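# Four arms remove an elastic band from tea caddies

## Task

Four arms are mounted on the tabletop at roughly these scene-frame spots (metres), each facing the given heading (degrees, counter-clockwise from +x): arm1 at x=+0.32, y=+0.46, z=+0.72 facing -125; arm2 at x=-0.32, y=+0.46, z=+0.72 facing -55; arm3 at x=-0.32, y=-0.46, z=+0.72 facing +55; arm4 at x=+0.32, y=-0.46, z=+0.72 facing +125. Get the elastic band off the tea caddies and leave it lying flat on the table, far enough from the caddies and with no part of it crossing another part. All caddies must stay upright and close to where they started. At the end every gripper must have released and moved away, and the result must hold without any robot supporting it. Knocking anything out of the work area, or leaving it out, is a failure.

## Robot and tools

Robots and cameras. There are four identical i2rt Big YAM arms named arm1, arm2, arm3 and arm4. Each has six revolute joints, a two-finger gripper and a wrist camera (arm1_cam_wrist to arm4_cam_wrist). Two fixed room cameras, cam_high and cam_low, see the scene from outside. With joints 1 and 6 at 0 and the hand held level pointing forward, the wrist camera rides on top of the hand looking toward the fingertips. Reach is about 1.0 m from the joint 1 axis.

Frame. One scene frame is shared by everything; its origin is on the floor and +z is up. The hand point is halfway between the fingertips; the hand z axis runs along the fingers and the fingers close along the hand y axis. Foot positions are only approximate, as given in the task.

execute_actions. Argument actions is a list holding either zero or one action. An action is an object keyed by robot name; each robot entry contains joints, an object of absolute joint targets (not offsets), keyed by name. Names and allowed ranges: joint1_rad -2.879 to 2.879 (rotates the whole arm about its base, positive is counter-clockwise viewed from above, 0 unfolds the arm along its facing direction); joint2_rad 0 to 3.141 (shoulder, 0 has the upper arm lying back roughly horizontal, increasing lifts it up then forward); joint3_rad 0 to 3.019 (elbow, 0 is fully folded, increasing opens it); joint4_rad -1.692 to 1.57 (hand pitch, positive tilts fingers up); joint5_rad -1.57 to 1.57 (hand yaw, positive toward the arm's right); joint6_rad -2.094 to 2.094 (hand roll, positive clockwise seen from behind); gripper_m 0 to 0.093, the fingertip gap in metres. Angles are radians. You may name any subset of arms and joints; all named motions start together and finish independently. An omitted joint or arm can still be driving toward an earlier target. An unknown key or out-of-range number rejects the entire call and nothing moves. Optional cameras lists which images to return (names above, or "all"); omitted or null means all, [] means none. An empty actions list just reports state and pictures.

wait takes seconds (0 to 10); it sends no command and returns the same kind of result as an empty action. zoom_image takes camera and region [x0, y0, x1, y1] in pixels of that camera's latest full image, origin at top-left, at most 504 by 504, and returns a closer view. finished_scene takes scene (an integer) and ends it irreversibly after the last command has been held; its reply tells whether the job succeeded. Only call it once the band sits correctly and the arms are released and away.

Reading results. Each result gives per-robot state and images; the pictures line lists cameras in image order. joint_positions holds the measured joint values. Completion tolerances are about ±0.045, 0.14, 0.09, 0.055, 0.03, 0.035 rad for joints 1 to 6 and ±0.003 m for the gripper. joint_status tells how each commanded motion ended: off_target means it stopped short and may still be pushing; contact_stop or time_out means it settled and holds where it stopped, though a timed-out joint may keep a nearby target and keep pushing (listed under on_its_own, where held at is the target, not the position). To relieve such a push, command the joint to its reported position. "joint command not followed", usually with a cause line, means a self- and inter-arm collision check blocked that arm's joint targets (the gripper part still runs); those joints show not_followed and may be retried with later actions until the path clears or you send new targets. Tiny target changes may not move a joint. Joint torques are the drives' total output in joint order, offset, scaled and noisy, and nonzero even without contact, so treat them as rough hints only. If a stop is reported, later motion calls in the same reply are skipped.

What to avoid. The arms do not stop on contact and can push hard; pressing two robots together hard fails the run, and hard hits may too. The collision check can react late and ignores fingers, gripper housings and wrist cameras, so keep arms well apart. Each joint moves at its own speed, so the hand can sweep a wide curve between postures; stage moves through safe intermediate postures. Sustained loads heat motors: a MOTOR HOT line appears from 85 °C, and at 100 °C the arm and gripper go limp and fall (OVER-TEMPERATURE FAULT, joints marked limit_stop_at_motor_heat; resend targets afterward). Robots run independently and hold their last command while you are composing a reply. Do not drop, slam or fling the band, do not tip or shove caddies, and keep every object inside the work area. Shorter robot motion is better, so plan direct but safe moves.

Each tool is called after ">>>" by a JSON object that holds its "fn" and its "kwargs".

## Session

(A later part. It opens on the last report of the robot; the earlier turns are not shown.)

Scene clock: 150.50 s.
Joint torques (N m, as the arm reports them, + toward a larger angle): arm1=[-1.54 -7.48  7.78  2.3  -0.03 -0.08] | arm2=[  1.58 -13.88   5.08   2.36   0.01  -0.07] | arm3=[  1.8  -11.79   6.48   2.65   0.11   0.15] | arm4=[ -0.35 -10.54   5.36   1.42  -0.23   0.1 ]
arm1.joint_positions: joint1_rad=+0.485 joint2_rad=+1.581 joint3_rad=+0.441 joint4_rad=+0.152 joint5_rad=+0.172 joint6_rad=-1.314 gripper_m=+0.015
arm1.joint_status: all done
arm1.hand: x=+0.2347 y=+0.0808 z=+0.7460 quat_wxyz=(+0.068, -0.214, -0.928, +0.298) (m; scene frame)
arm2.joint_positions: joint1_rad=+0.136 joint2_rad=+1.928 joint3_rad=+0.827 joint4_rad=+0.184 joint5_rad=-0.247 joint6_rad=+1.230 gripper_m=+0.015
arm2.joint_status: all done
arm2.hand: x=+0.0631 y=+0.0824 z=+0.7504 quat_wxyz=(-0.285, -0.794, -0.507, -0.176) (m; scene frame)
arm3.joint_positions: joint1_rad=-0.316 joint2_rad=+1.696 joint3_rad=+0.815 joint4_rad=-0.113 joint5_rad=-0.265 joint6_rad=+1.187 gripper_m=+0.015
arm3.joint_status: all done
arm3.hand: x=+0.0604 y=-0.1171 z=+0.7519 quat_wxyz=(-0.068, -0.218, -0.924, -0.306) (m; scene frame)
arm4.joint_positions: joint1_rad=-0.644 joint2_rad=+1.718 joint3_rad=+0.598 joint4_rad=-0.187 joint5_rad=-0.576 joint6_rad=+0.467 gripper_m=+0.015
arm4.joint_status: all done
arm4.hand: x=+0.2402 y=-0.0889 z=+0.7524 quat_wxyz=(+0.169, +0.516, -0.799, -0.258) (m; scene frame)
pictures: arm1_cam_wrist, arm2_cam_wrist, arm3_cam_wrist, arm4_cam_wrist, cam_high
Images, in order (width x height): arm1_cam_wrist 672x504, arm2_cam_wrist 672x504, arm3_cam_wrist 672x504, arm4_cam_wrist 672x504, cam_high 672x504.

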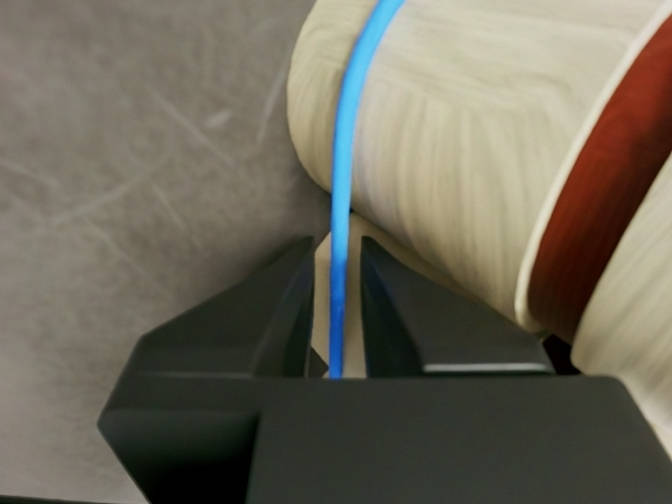

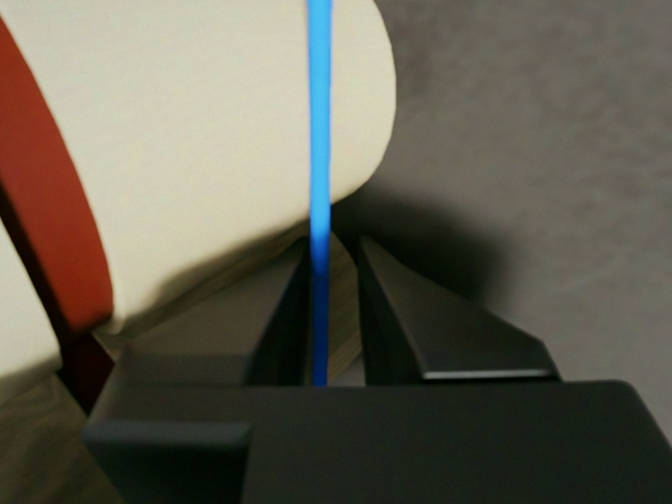

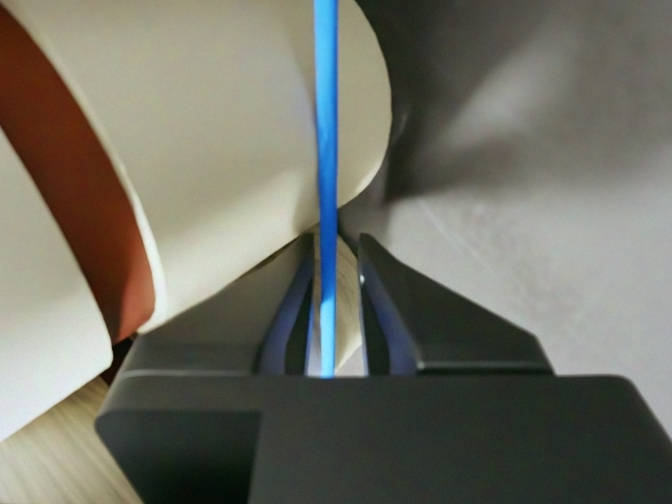

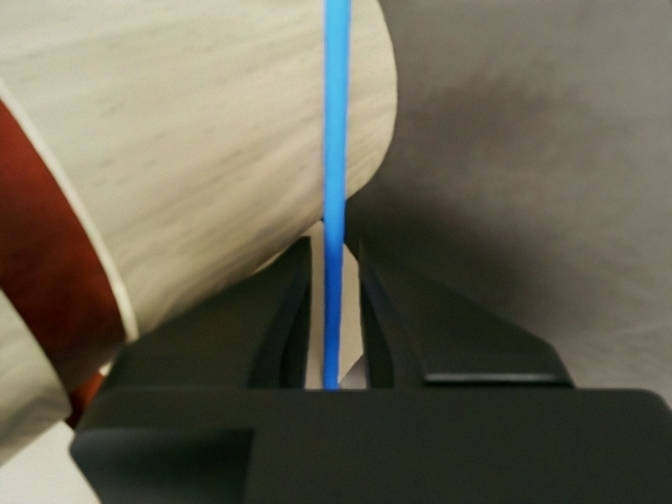

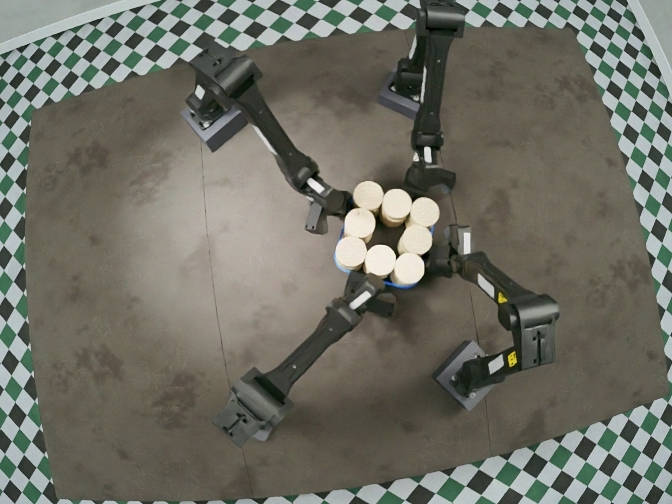

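The band is now centred between the fingers and deeper. Closing.

>>> {"fn": "execute_actions", "kwargs": {"actions": [{"arm1": {"joints": {"gripper_m": 0.0}}, "arm2": {"joints": {"gripper_m": 0.0}}, "arm3": {"joints": {"gripper_m": 0.0}}, "arm4": {"joints": {"gripper_m": 0.0}}}], "cameras": ["arm1_cam_wrist", "arm2_cam_wrist", "arm3_cam_wrist", "arm4_cam_wrist", "cam_low"]}}

Scene clock: 152.50 s.
Joint torques (N m, as the arm reports them, + toward a larger angle): arm1=[-1.62 -7.73  7.71  2.27  0.   -0.1 ] | arm2=[  1.81 -13.83   5.06   2.21   0.03  -0.05] | arm3=[  1.81 -11.59   6.46   2.68   0.1    0.14] | arm4=[ -0.33 -10.7    5.43   1.39  -0.23   0.09]
arm1.joint_positions: joint1_rad=+0.485 joint2_rad=+1.581 joint3_rad=+0.441 joint4_rad=+0.152 joint5_rad=+0.172 joint6_rad=-1.314 gripper_m=+0.002
arm1.joint_status: all done
arm1.hand: x=+0.2347 y=+0.0808 z=+0.7460 quat_wxyz=(+0.068, -0.214, -0.928, +0.298) (m; scene frame)
arm2.joint_positions: joint1_rad=+0.136 joint2_rad=+1.928 joint3_rad=+0.827 joint4_rad=+0.188 joint5_rad=-0.247 joint6_rad=+1.230 gripper_m=+0.002
arm2.joint_status: all done
arm2.hand: x=+0.0637 y=+0.0818 z=+0.7510 quat_wxyz=(-0.287, -0.794, -0.507, -0.176) (m; scene frame)
arm3.joint_positions: joint1_rad=-0.316 joint2_rad=+1.696 joint3_rad=+0.815 joint4_rad=-0.113 joint5_rad=-0.265 joint6_rad=+1.187 gripper_m=+0.003
arm3.joint_status: all done
arm3.hand: x=+0.0604 y=-0.1171 z=+0.7519 quat_wxyz=(-0.068, -0.218, -0.924, -0.306) (m; scene frame)
arm4.joint_positions: joint1_rad=-0.644 joint2_rad=+1.718 joint3_rad=+0.598 joint4_rad=-0.187 joint5_rad=-0.576 joint6_rad=+0.467 gripper_m=+0.002
arm4.joint_status: all done
arm4.hand: x=+0.2402 y=-0.0889 z=+0.7524 quat_wxyz=(+0.169, +0.516, -0.799, -0.258) (m; scene frame)
pictures: arm1_cam_wrist, arm2_cam_wrist, arm3_cam_wrist, arm4_cam_wrist, cam_low
Images, in order (width x height): arm1_cam_wrist 672x504, arm2_cam_wrist 672x504, arm3_cam_wrist 672x504, arm4_cam_wrist 672x504, cam_low 672x504.

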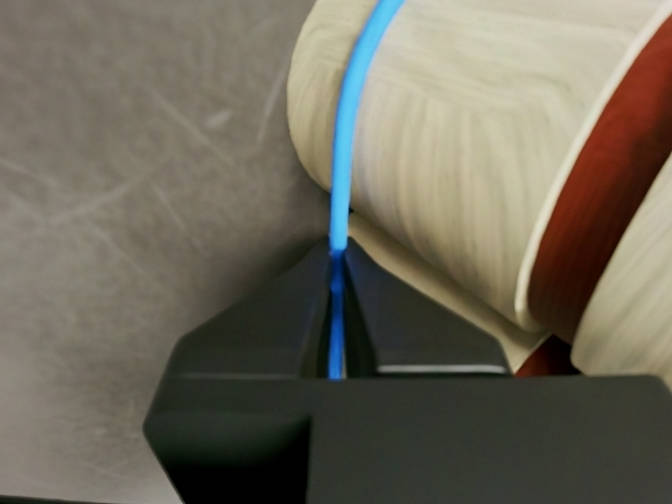

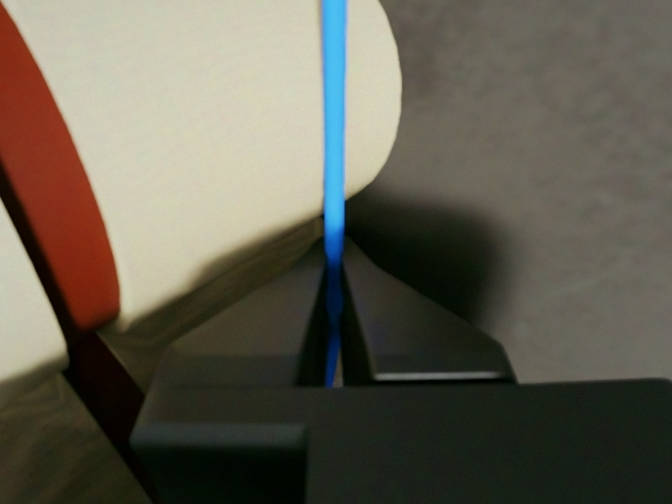

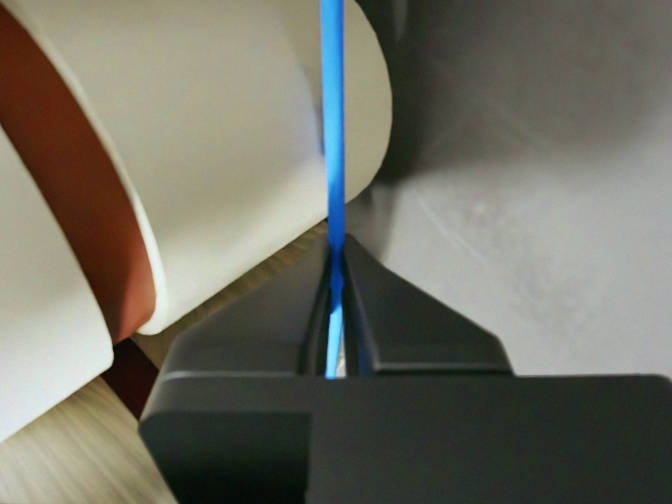

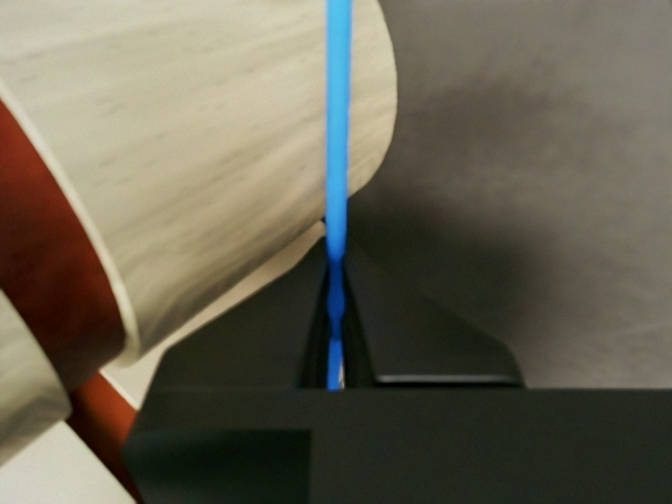

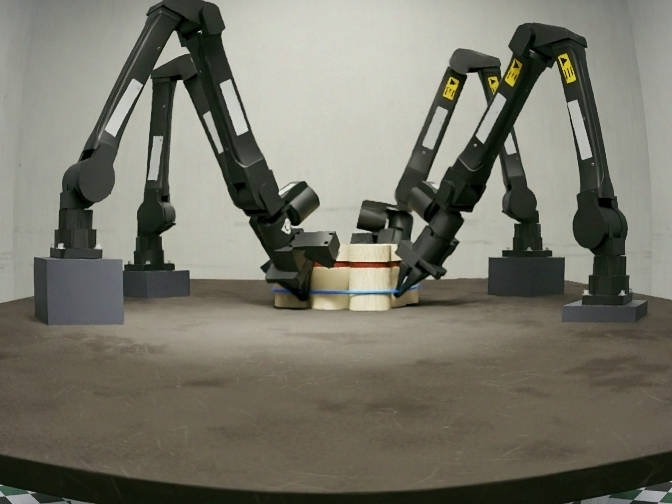

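>>> {"fn": "execute_actions", "kwargs": {"actions": [{"arm1": {"joints": {"joint1_rad": 0.561, "joint2_rad": 1.477, "joint3_rad": 0.397, "joint4_rad": 0.105}}, "arm2": {"joints": {"joint1_rad": 0.158, "joint2_rad": 1.836, "joint3_rad": 0.742, "joint4_rad": 0.215}}, "arm3": {"joints": {"joint1_rad": -0.296, "joint2_rad": 1.585, "joint3_rad": 0.74, "joint4_rad": -0.13}}, "arm4": {"joints": {"joint1_rad": -0.696, "joint2_rad": 1.606, "joint3_rad": 0.517, "joint4_rad": -0.2}}}]}}

Scene clock: 170.97 s.
Joint torques (N m, as the arm reports them, + toward a larger angle): arm1=[-0.55 -8.99  5.43  0.93 -0.14 -0.08] | arm2=[  1.71 -15.69   4.35   1.86  -0.07  -0.08] | arm3=[  1.84 -10.92   6.36   1.1   -0.13   0.14] | arm4=[ -1.76 -10.88   3.15   0.49  -0.22   0.08]
arm1.joint_positions: joint1_rad=+0.552 joint2_rad=+1.490 joint3_rad=+0.399 joint4_rad=+0.122 joint5_rad=+0.175 joint6_rad=-1.314 gripper_m=+0.002
arm1.joint_status: all done
arm1.hand: x=+0.2611 y=+0.0902 z=+0.7615 quat_wxyz=(+0.058, -0.183, -0.931, +0.310) (m; scene frame)
arm2.joint_positions: joint1_rad=+0.152 joint2_rad=+1.848 joint3_rad=+0.747 joint4_rad=+0.211 joint5_rad=-0.244 joint6_rad=+1.232 gripper_m=+0.002
arm2.joint_status: all done
arm2.hand: x=+0.0546 y=+0.1043 z=+0.7696 quat_wxyz=(-0.297, -0.787, -0.511, -0.179) (m; scene frame)
arm3.joint_positions: joint1_rad=-0.303 joint2_rad=+1.591 joint3_rad=+0.741 joint4_rad=-0.116 joint5_rad=-0.260 joint6_rad=+1.188 gripper_m=+0.003
arm3.joint_status: all done
arm3.hand: x=+0.0375 y=-0.1281 z=+0.7730 quat_wxyz=(-0.077, -0.211, -0.922, -0.315) (m; scene frame)
arm4.joint_positions: joint1_rad=-0.687 joint2_rad=+1.610 joint3_rad=+0.524 joint4_rad=-0.191 joint5_rad=-0.576 joint6_rad=+0.468 gripper_m=+0.002
arm4.joint_status: all done
arm4.hand: x=+0.2543 y=-0.1081 z=+0.7712 quat_wxyz=(+0.155, +0.501, -0.807, -0.272) (m; scene frame)
pictures: arm1_cam_wrist, arm2_cam_wrist, arm3_cam_wrist, arm4_cam_wrist, cam_high, cam_low
Images, in order (width x height): arm1_cam_wrist 672x504, arm2_cam_wrist 672x504, arm3_cam_wrist 672x504, arm4_cam_wrist 672x504, cam_high 672x504, cam_low 672x504.

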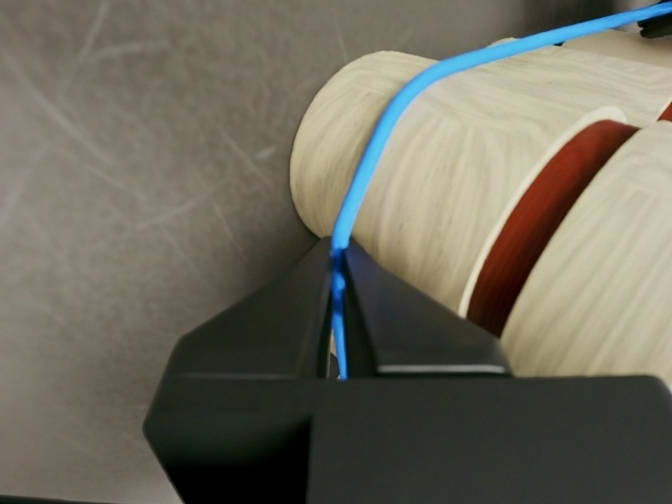

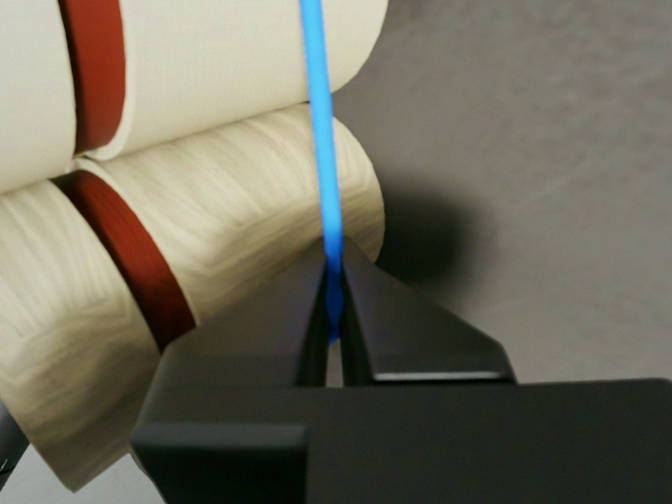

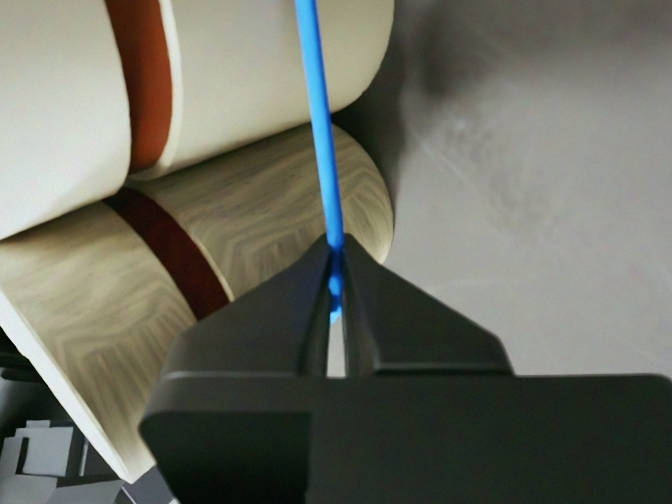

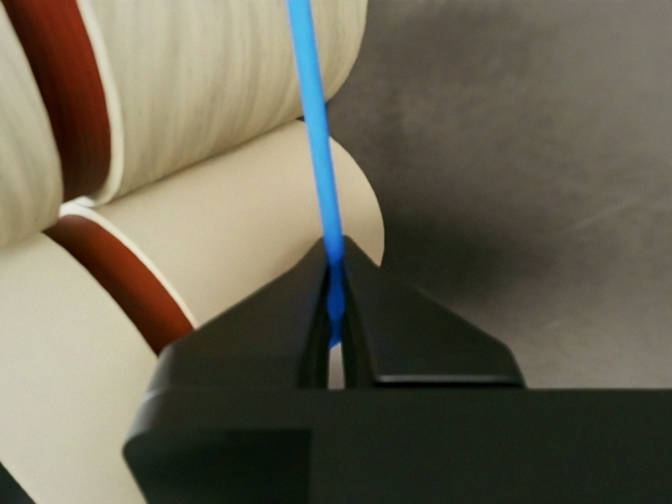

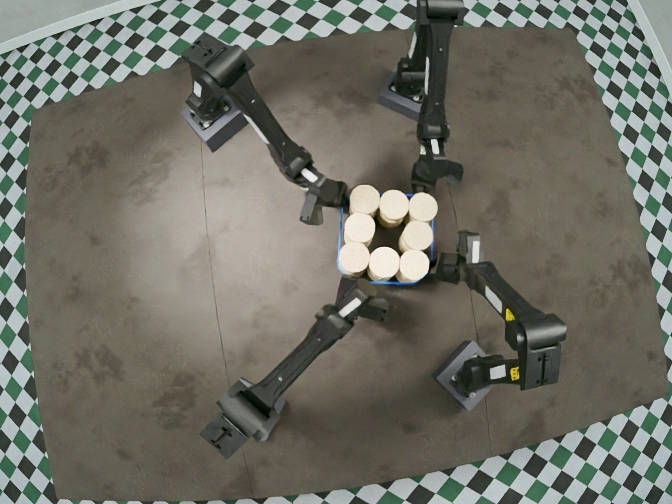

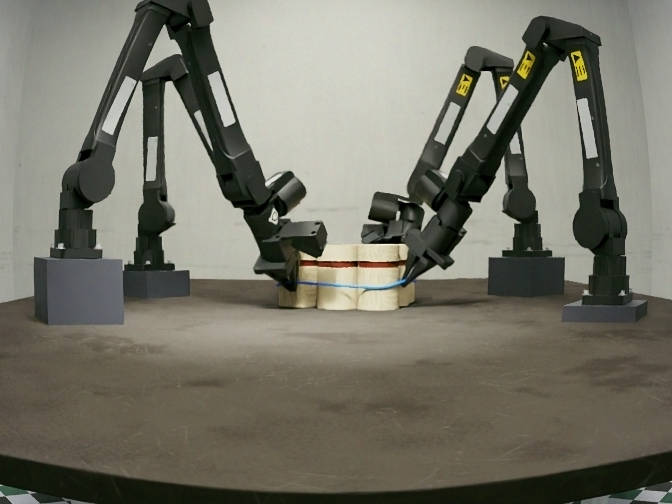

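>>> {"fn": "execute_actions", "kwargs": {"actions": []}}

Scene clock: 176.90 s.
Joint torques (N m, as the arm reports them, + toward a larger angle): arm1=[-0.28 -9.33  5.51  1.07 -0.15 -0.07] | arm2=[  1.68 -15.09   4.36   1.87  -0.08  -0.07] | arm3=[  1.71 -10.95   6.45   1.16  -0.13   0.14] | arm4=[ -1.77 -10.86   3.18   0.46  -0.22   0.08]
arm1.joint_positions: joint1_rad=+0.552 joint2_rad=+1.490 joint3_rad=+0.399 joint4_rad=+0.122 joint5_rad=+0.175 joint6_rad=-1.314 gripper_m=+0.002
arm1.joint_status: all done
arm1.hand: x=+0.2611 y=+0.0902 z=+0.7615 quat_wxyz=(+0.058, -0.183, -0.931, +0.310) (m; scene frame)
arm2.joint_positions: joint1_rad=+0.152 joint2_rad=+1.848 joint3_rad=+0.747 joint4_rad=+0.211 joint5_rad=-0.244 joint6_rad=+1.232 gripper_m=+0.002
arm2.joint_status: all done
arm2.hand: x=+0.0546 y=+0.1043 z=+0.7696 quat_wxyz=(-0.297, -0.787, -0.511, -0.179) (m; scene frame)
arm3.joint_positions: joint1_rad=-0.303 joint2_rad=+1.591 joint3_rad=+0.741 joint4_rad=-0.116 joint5_rad=-0.260 joint6_rad=+1.188 gripper_m=+0.003
arm3.joint_status: all done
arm3.hand: x=+0.0375 y=-0.1281 z=+0.7730 quat_wxyz=(-0.077, -0.211, -0.922, -0.315) (m; scene frame)
arm4.joint_positions: joint1_rad=-0.687 joint2_rad=+1.610 joint3_rad=+0.524 joint4_rad=-0.191 joint5_rad=-0.576 joint6_rad=+0.468 gripper_m=+0.002
arm4.joint_status: all done
arm4.hand: x=+0.2543 y=-0.1081 z=+0.7712 quat_wxyz=(+0.155, +0.501, -0.807, -0.272) (m; scene frame)
pictures: arm1_cam_wrist, arm2_cam_wrist, arm3_cam_wrist, arm4_cam_wrist, cam_high, cam_low
Images, in order (width x height): arm1_cam_wrist 672x504, arm2_cam_wrist 672x504, arm3_cam_wrist 672x504, arm4_cam_wrist 672x504, cam_high 672x504, cam_low 672x504.

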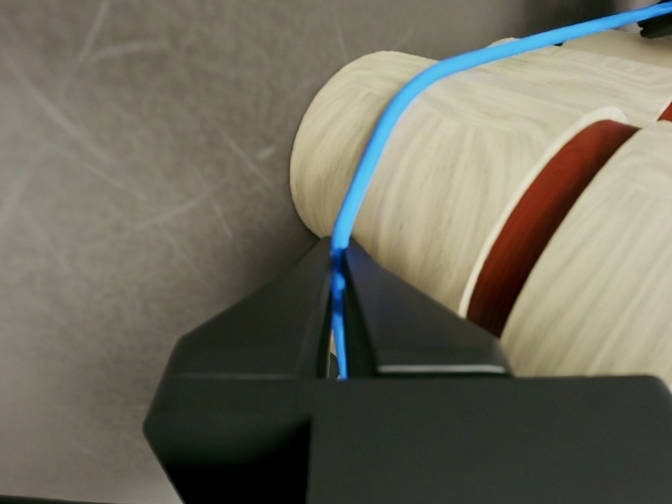

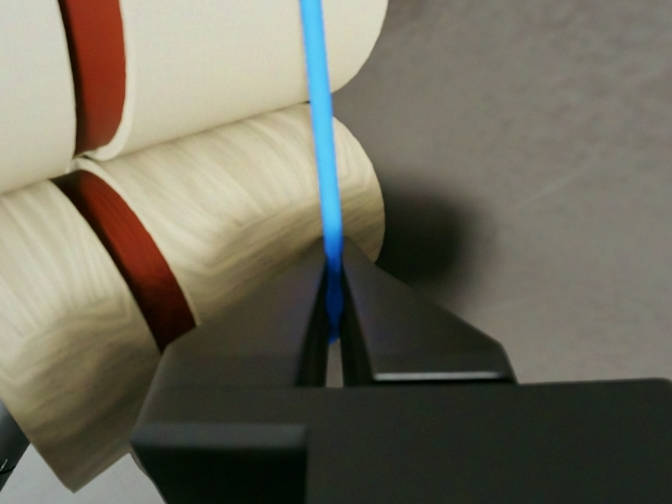

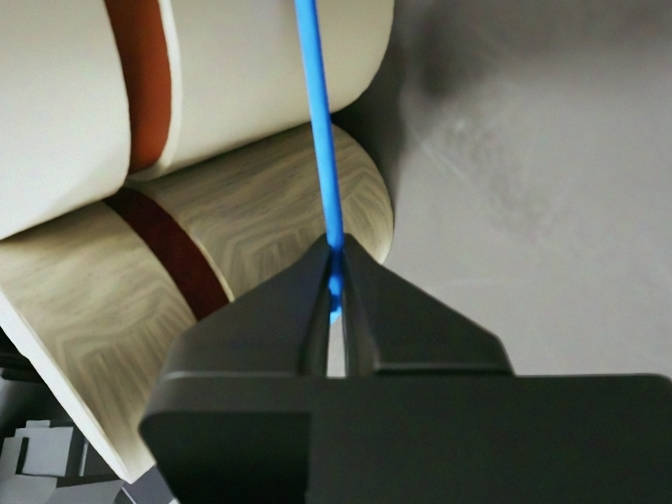

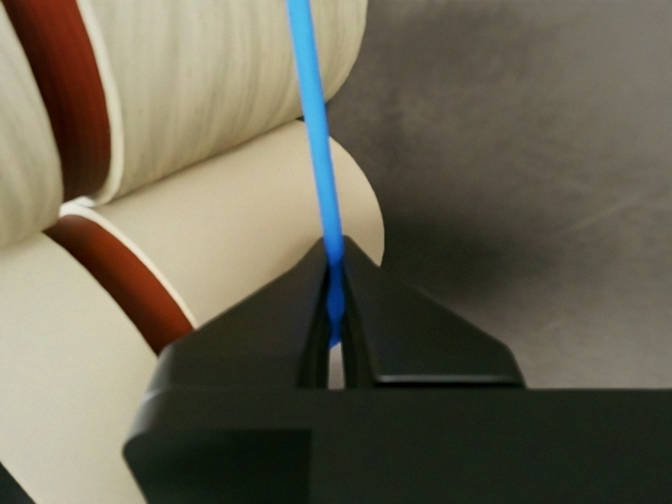

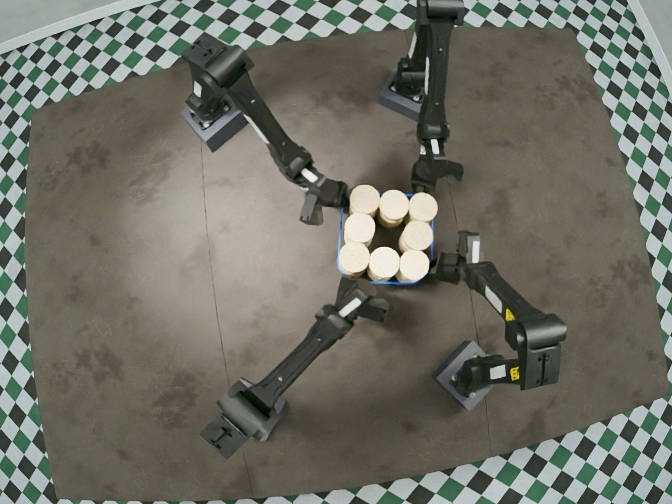

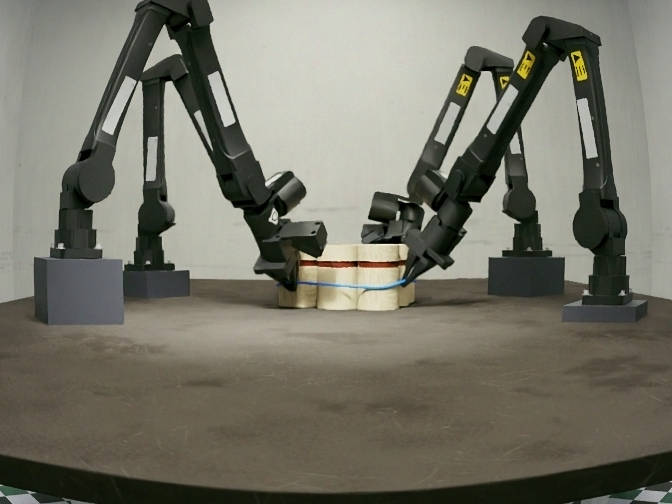

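>>> {"fn": "zoom_image", "kwargs": {"camera": "cam_high", "region": [290, 140, 500, 330]}}

Region (290, 140, 500, 330) of cam_high's 672x504 image, scaled by 2.400, with more detail than that image has; it fills the top 456 rows of this view, and the rest is white.

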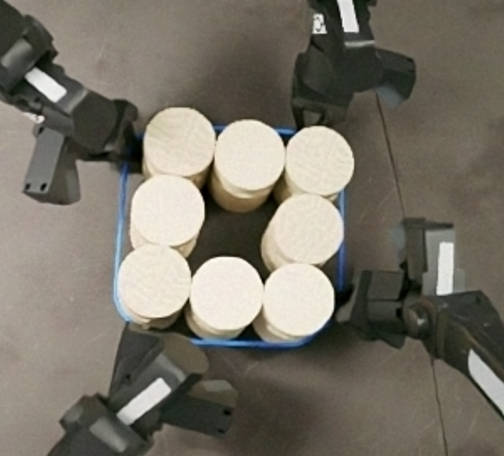

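>>> {"fn": "execute_actions", "kwargs": {"actions": [{"arm1":{"joints":{"joint1_rad":0.754,"joint2_rad":1.577,"joint3_rad":0.51,"joint4_rad":0.08}},"arm2":{"joints":{"joint1_rad":0.321,"joint2_rad":1.818,"joint3_rad":0.689,"joint4_rad":0.243}},"arm3":{"joints":{"joint1_rad":-0.130,"joint2_rad":1.547,"joint3_rad":0.674,"joint4_rad":-0.10}},"arm4":{"joints":{"joint1_rad":-0.565,"joint2_rad":1.487,"joint3_rad":0.338,"joint4_rad":-0.135}}}]}}

Scene clock: 185.23 s.
Joint torques (N m, as the arm reports them, + toward a larger angle): arm1=[ 3.12 -8.    6.67  0.92 -1.52 -0.08] | arm2=[  3.45 -14.07   1.99   0.78  -1.03  -0.13] | arm3=[  2.94 -10.05   4.89   0.69  -1.08   0.05] | arm4=[-1.26 -6.93  0.68 -0.1   0.04 -0.01]
arm1.joint_positions: joint1_rad=+0.704 joint2_rad=+1.556 joint3_rad=+0.499 joint4_rad=+0.101 joint5_rad=+0.204 joint6_rad=-1.314 gripper_m=+0.002
arm1.joint_status: joint1_rad time_out (moved +0.151 of +0.202); the others done
arm1.on_its_own: joint1_rad reads +0.704 and still pushes toward +0.754 since a time_out
arm1.hand: x=+0.3155 y=+0.0465 z=+0.7673 quat_wxyz=(+0.048, -0.116, -0.939, +0.321) (m; scene frame)
arm2.joint_positions: joint1_rad=+0.292 joint2_rad=+1.820 joint3_rad=+0.723 joint4_rad=+0.264 joint5_rad=-0.222 joint6_rad=+1.240 gripper_m=+0.002
arm2.joint_status: all done
arm2.hand: x=+0.1003 y=+0.1554 z=+0.7836 quat_wxyz=(-0.312, -0.744, -0.556, -0.198) (m; scene frame)
arm3.joint_positions: joint1_rad=-0.155 joint2_rad=+1.549 joint3_rad=+0.694 joint4_rad=-0.076 joint5_rad=-0.238 joint6_rad=+1.195 gripper_m=+0.003
arm3.joint_status: all done
arm3.hand: x=-0.0198 y=-0.0889 z=+0.7792 quat_wxyz=(-0.071, -0.146, -0.930, -0.329) (m; scene frame)
arm4.joint_positions: joint1_rad=-0.561 joint2_rad=+1.475 joint3_rad=+0.382 joint4_rad=-0.110 joint5_rad=-0.581 joint6_rad=+0.478 gripper_m=+0.002
arm4.joint_status: all done
arm4.hand: x=+0.2118 y=-0.1579 z=+0.7831 quat_wxyz=(+0.157, +0.553, -0.765, -0.292) (m; scene frame)
pictures: arm1_cam_wrist, arm2_cam_wrist, arm3_cam_wrist, arm4_cam_wrist, cam_high, cam_low
Images, in order (width x height): arm1_cam_wrist 672x504, arm2_cam_wrist 672x504, arm3_cam_wrist 672x504, arm4_cam_wrist 672x504, cam_high 672x504, cam_low 672x504.

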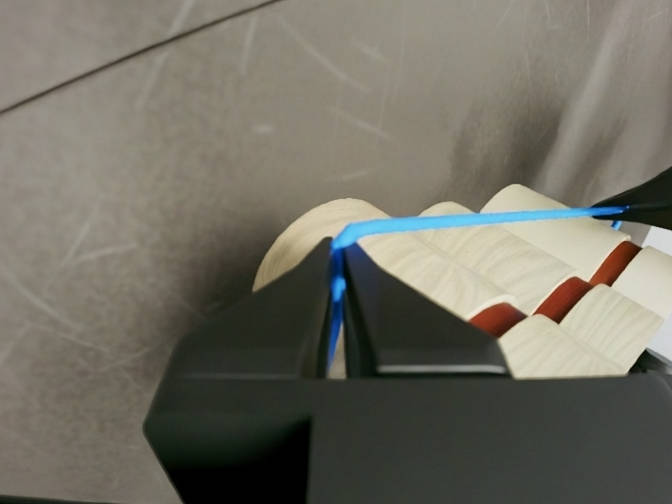

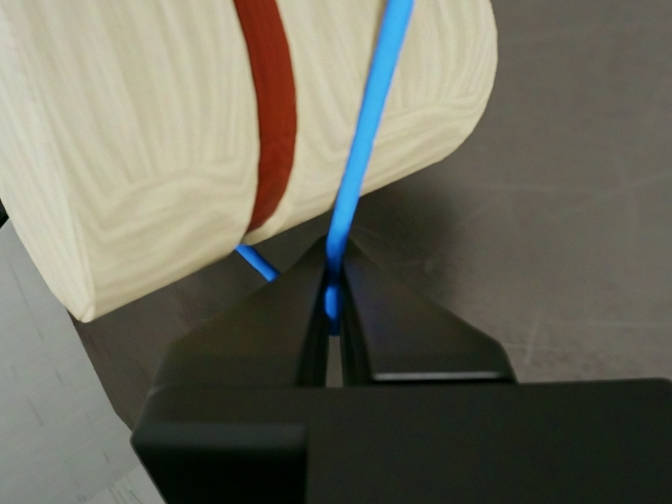

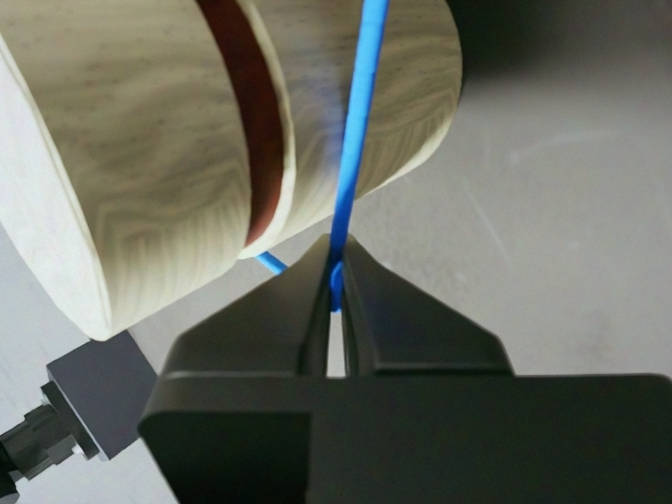

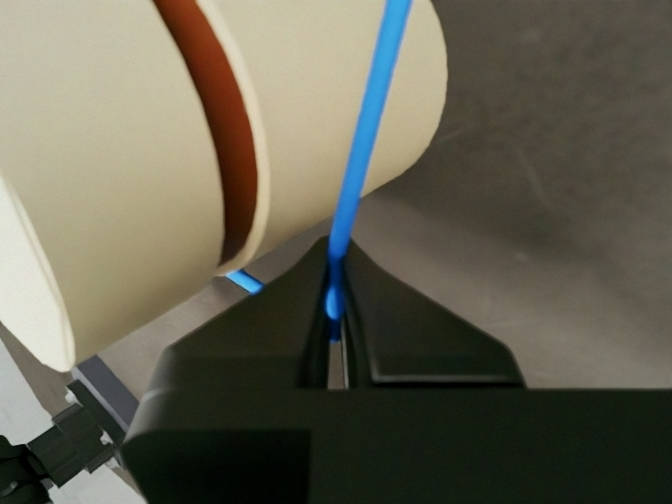

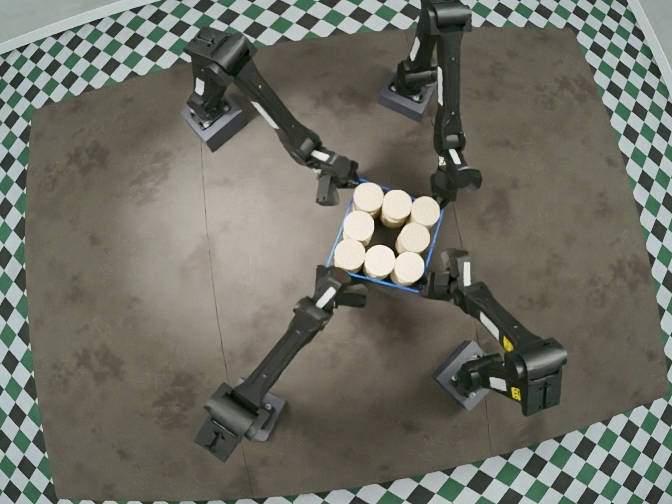

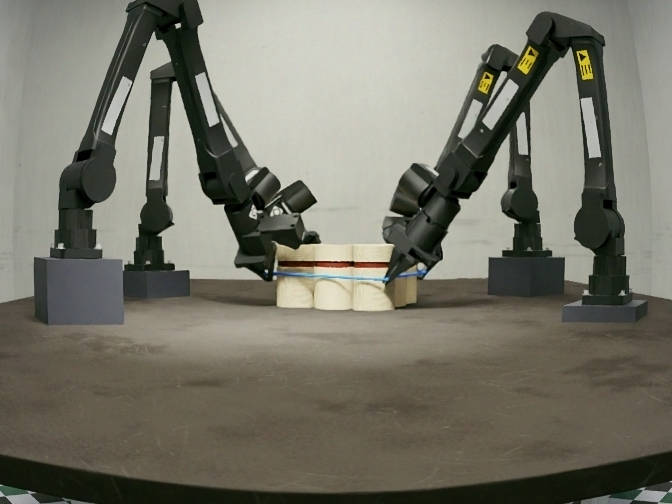

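>>> {"fn": "execute_actions", "kwargs": {"actions": [{"arm1":{"joints":{"joint1_rad":0.813,"joint2_rad":1.585,"joint3_rad":0.465,"joint4_rad":0.063,"joint5_rad":0.135}},"arm2":{"joints":{"joint1_rad":0.351,"joint2_rad":1.845,"joint3_rad":0.641,"joint4_rad":0.16,"joint5_rad":-0.275}},"arm3":{"joints":{"joint1_rad":-0.105,"joint2_rad":1.575,"joint3_rad":0.646,"joint4_rad":-0.17,"joint5_rad":-0.291}},"arm4":{"joints":{"joint1_rad":-0.594,"joint2_rad":1.54,"joint3_rad":0.276,"joint4_rad":-0.214,"joint5_rad":-0.57}}}]}}

Scene clock: 193.37 s.
Joint torques (N m, as the arm reports them, + toward a larger angle): arm1=[ 5.35 -6.98  4.6   0.63 -2.47 -0.09] | arm2=[  4.81 -11.35  -0.12  -0.8   -1.61  -0.18] | arm3=[ 4.84 -8.53  3.04 -1.12 -1.64  0.03] | arm4=[-1.67 -4.75 -1.92 -2.41  0.15 -0.04]
arm1.joint_positions: joint1_rad=+0.735 joint2_rad=+1.556 joint3_rad=+0.479 joint4_rad=+0.091 joint5_rad=+0.188 joint6_rad=-1.314 gripper_m=+0.002
arm1.joint_status: joint1_rad time_out (moved +0.032 of +0.109); joint5_rad time_out (moved -0.016 of -0.069); the others done
arm1.on_its_own: joint1_rad reads +0.735 and still pushes toward +0.813 since a time_out; joint5_rad reads +0.188 and still pushes toward +0.135 since a time_out
arm1.hand: x=+0.3299 y=+0.0594 z=+0.7585 quat_wxyz=(+0.039, -0.098, -0.946, +0.306) (m; scene frame)
arm2.joint_positions: joint1_rad=+0.302 joint2_rad=+1.820 joint3_rad=+0.699 joint4_rad=+0.216 joint5_rad=-0.239 joint6_rad=+1.244 gripper_m=+0.002
arm2.joint_status: joint1_rad time_out (moved +0.010 of +0.059); joint4_rad time_out (moved -0.049 of -0.104); joint5_rad time_out (moved -0.018 of -0.053); the others done
arm2.on_its_own: joint1_rad reads +0.302 and still pushes toward +0.351 since a time_out; joint4_rad reads +0.216 and still pushes toward +0.160 since a time_out; joint5_rad reads -0.239 and still pushes toward -0.275 since a time_out
arm2.hand: x=+0.0879 y=+0.1760 z=+0.7690 quat_wxyz=(-0.275, -0.753, -0.564, -0.200) (m; scene frame)
arm3.joint_positions: joint1_rad=-0.155 joint2_rad=+1.557 joint3_rad=+0.690 joint4_rad=-0.107 joint5_rad=-0.254 joint6_rad=+1.199 gripper_m=+0.003
arm3.joint_status: joint1_rad time_out (moved +0.000 of +0.050); joint4_rad time_out (moved -0.030 of -0.094); joint5_rad time_out (moved -0.016 of -0.053); the others done
arm3.on_its_own: joint1_rad reads -0.155 and still pushes toward -0.105 since a time_out; joint4_rad reads -0.107 and still pushes toward -0.170 since a time_out; joint5_rad reads -0.254 and still pushes toward -0.291 since a time_out
arm3.hand: x=-0.0280 y=-0.0935 z=+0.7706 quat_wxyz=(-0.053, -0.149, -0.935, -0.317) (m; scene frame)
arm4.joint_positions: joint1_rad=-0.586 joint2_rad=+1.508 joint3_rad=+0.350 joint4_rad=-0.140 joint5_rad=-0.579 joint6_rad=+0.481 gripper_m=+0.002
arm4.joint_status: joint4_rad time_out (moved -0.030 of -0.104); the others done
arm4.on_its_own: joint4_rad reads -0.140 and still pushes toward -0.214 since a time_out
arm4.hand: x=+0.2205 y=-0.1841 z=+0.7647 quat_wxyz=(+0.177, +0.534, -0.786, -0.256) (m; scene frame)
pictures: arm1_cam_wrist, arm2_cam_wrist, arm3_cam_wrist, arm4_cam_wrist, cam_high, cam_low
Images, in order (width x height): arm1_cam_wrist 672x504, arm2_cam_wrist 672x504, arm3_cam_wrist 672x504, arm4_cam_wrist 672x504, cam_high 672x504, cam_low 672x504.

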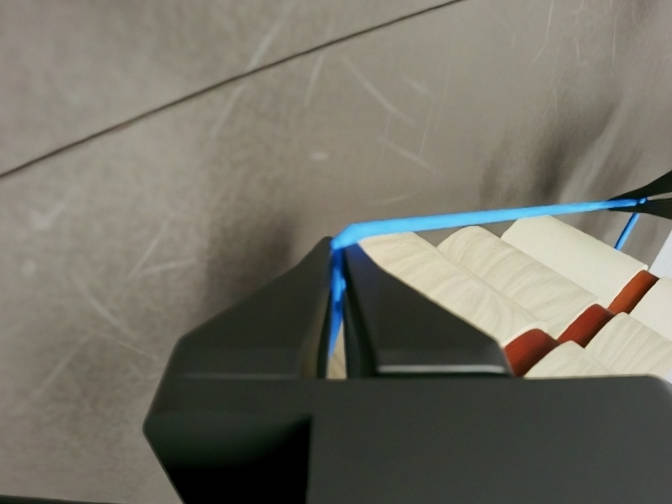

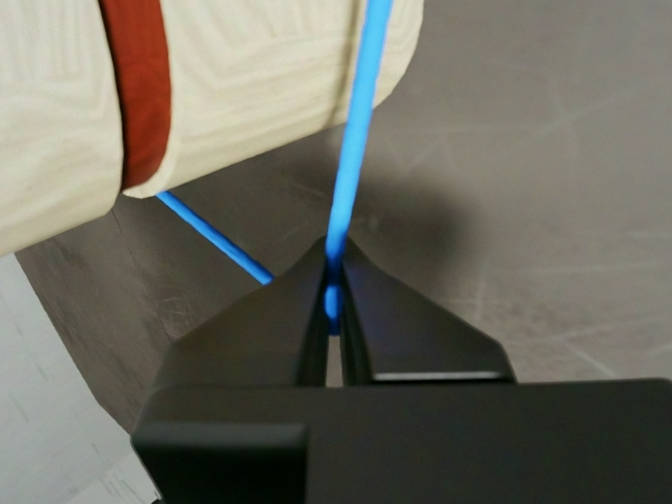

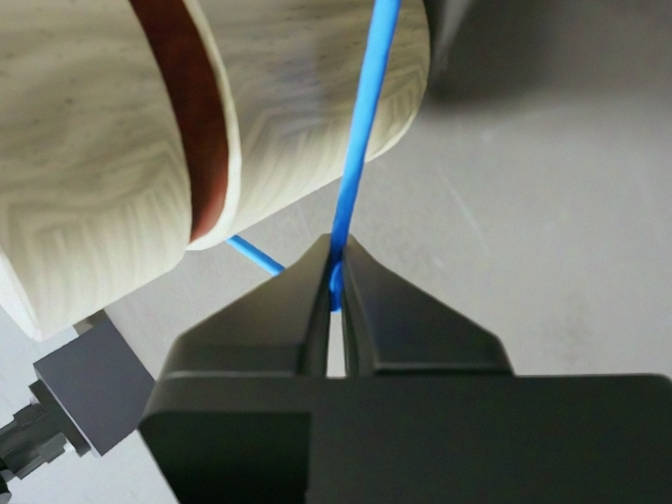

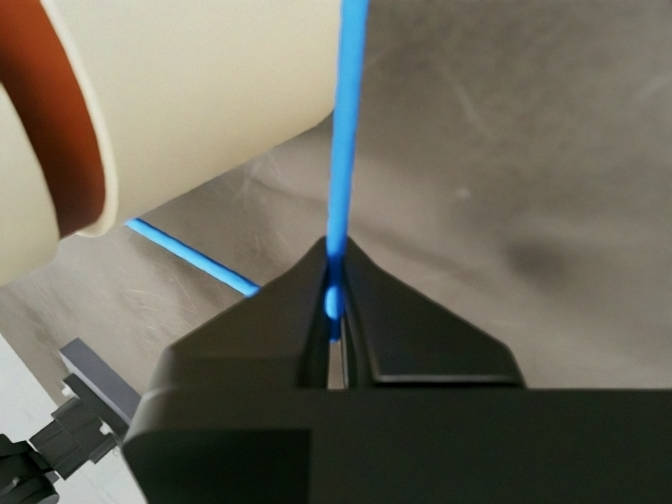

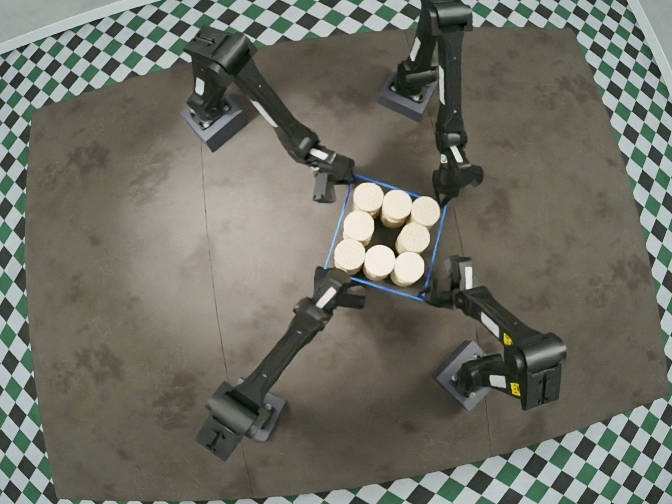

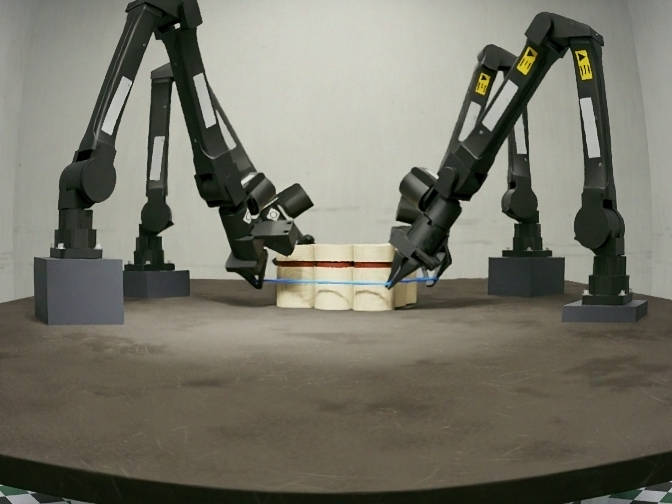

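>>> {"fn": "execute_actions", "kwargs": {"actions": [{"arm1":{"joints":{"joint2_rad":1.41,"joint3_rad":0.424}},"arm2":{"joints":{"joint2_rad":1.702,"joint3_rad":0.6025}},"arm3":{"joints":{"joint1_rad":-0.065,"joint2_rad":1.396,"joint3_rad":0.584}},"arm4":{"joints":{"joint2_rad":1.308,"joint4_rad":-0.371}}}], "cameras": ["cam_high","cam_low"]}}

Scene clock: 224.03 s.
Joint torques (N m, as the arm reports them, + toward a larger angle): arm1=[ 5.1  -6.91  5.29  0.8  -2.66 -0.1 ] | arm2=[  5.43 -10.55   0.75  -0.45  -1.74  -0.19] | arm3=[ 5.59 -7.43  3.43 -1.02 -1.94 -0.02] | arm4=[-1.7  -3.83 -0.34 -2.47  0.21 -0.06]
arm1.joint_positions: joint1_rad=+0.735 joint2_rad=+1.397 joint3_rad=+0.443 joint4_rad=+0.091 joint5_rad=+0.192 joint6_rad=-1.314 gripper_m=+0.002
arm1.joint_status: all done
arm1.on_its_own: joint1_rad reads +0.735 and still pushes toward +0.813 since a time_out; joint5_rad reads +0.192 and still pushes toward +0.135 since a time_out
arm1.hand: x=+0.3299 y=+0.0572 z=+0.8065 quat_wxyz=(+0.029, -0.102, -0.926, +0.363) (m; scene frame)
arm2.joint_positions: joint1_rad=+0.302 joint2_rad=+1.680 joint3_rad=+0.660 joint4_rad=+0.210 joint5_rad=-0.236 joint6_rad=+1.245 gripper_m=+0.002
arm2.joint_status: all done
arm2.on_its_own: joint1_rad reads +0.302 and still pushes toward +0.351 since a time_out; joint5_rad reads -0.236 and still pushes toward -0.275 since a time_out
arm2.hand: x=+0.0886 y=+0.1742 z=+0.8215 quat_wxyz=(-0.319, -0.737, -0.558, -0.209) (m; scene frame)
arm3.joint_positions: joint1_rad=-0.129 joint2_rad=+1.385 joint3_rad=+0.632 joint4_rad=-0.107 joint5_rad=-0.247 joint6_rad=+1.201 gripper_m=+0.003
arm3.joint_status: joint1_rad time_out (moved +0.026 of +0.090); the others done
arm3.on_its_own: joint1_rad reads -0.129 and still pushes toward -0.065 since a time_out; joint4_rad reads -0.107 and still pushes toward -0.170 since a time_out; joint5_rad reads -0.247 and still pushes toward -0.291 since a time_out
arm3.hand: x=-0.0450 y=-0.0966 z=+0.8222 quat_wxyz=(-0.081, -0.129, -0.920, -0.360) (m; scene frame)
arm4.joint_positions: joint1_rad=-0.586 joint2_rad=+1.284 joint3_rad=+0.350 joint4_rad=-0.293 joint5_rad=-0.580 joint6_rad=+0.483 gripper_m=+0.002
arm4.joint_status: joint4_rad time_out (moved -0.152 of -0.231); the others done
arm4.on_its_own: joint4_rad reads -0.293 and still pushes toward -0.371 since a time_out
arm4.hand: x=+0.2202 y=-0.1814 z=+0.8127 quat_wxyz=(+0.159, +0.539, -0.777, -0.284) (m; scene frame)
pictures: cam_high, cam_low
Images, in order (width x height): cam_high 672x504, cam_low 672x504.

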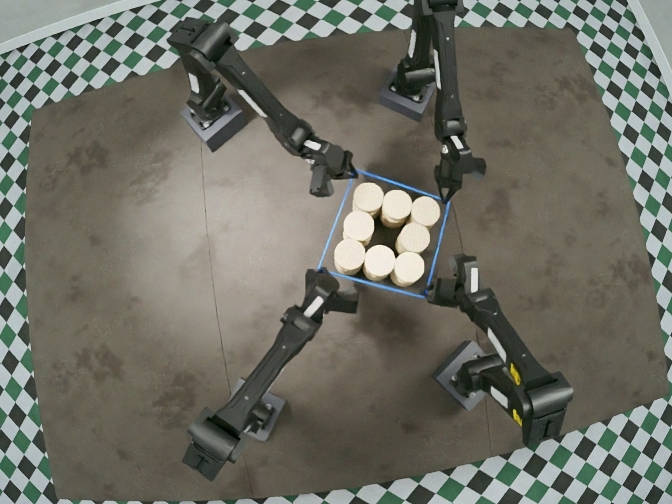

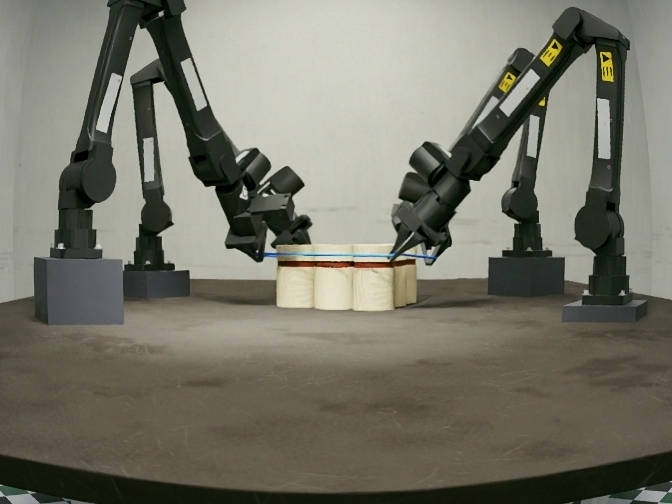

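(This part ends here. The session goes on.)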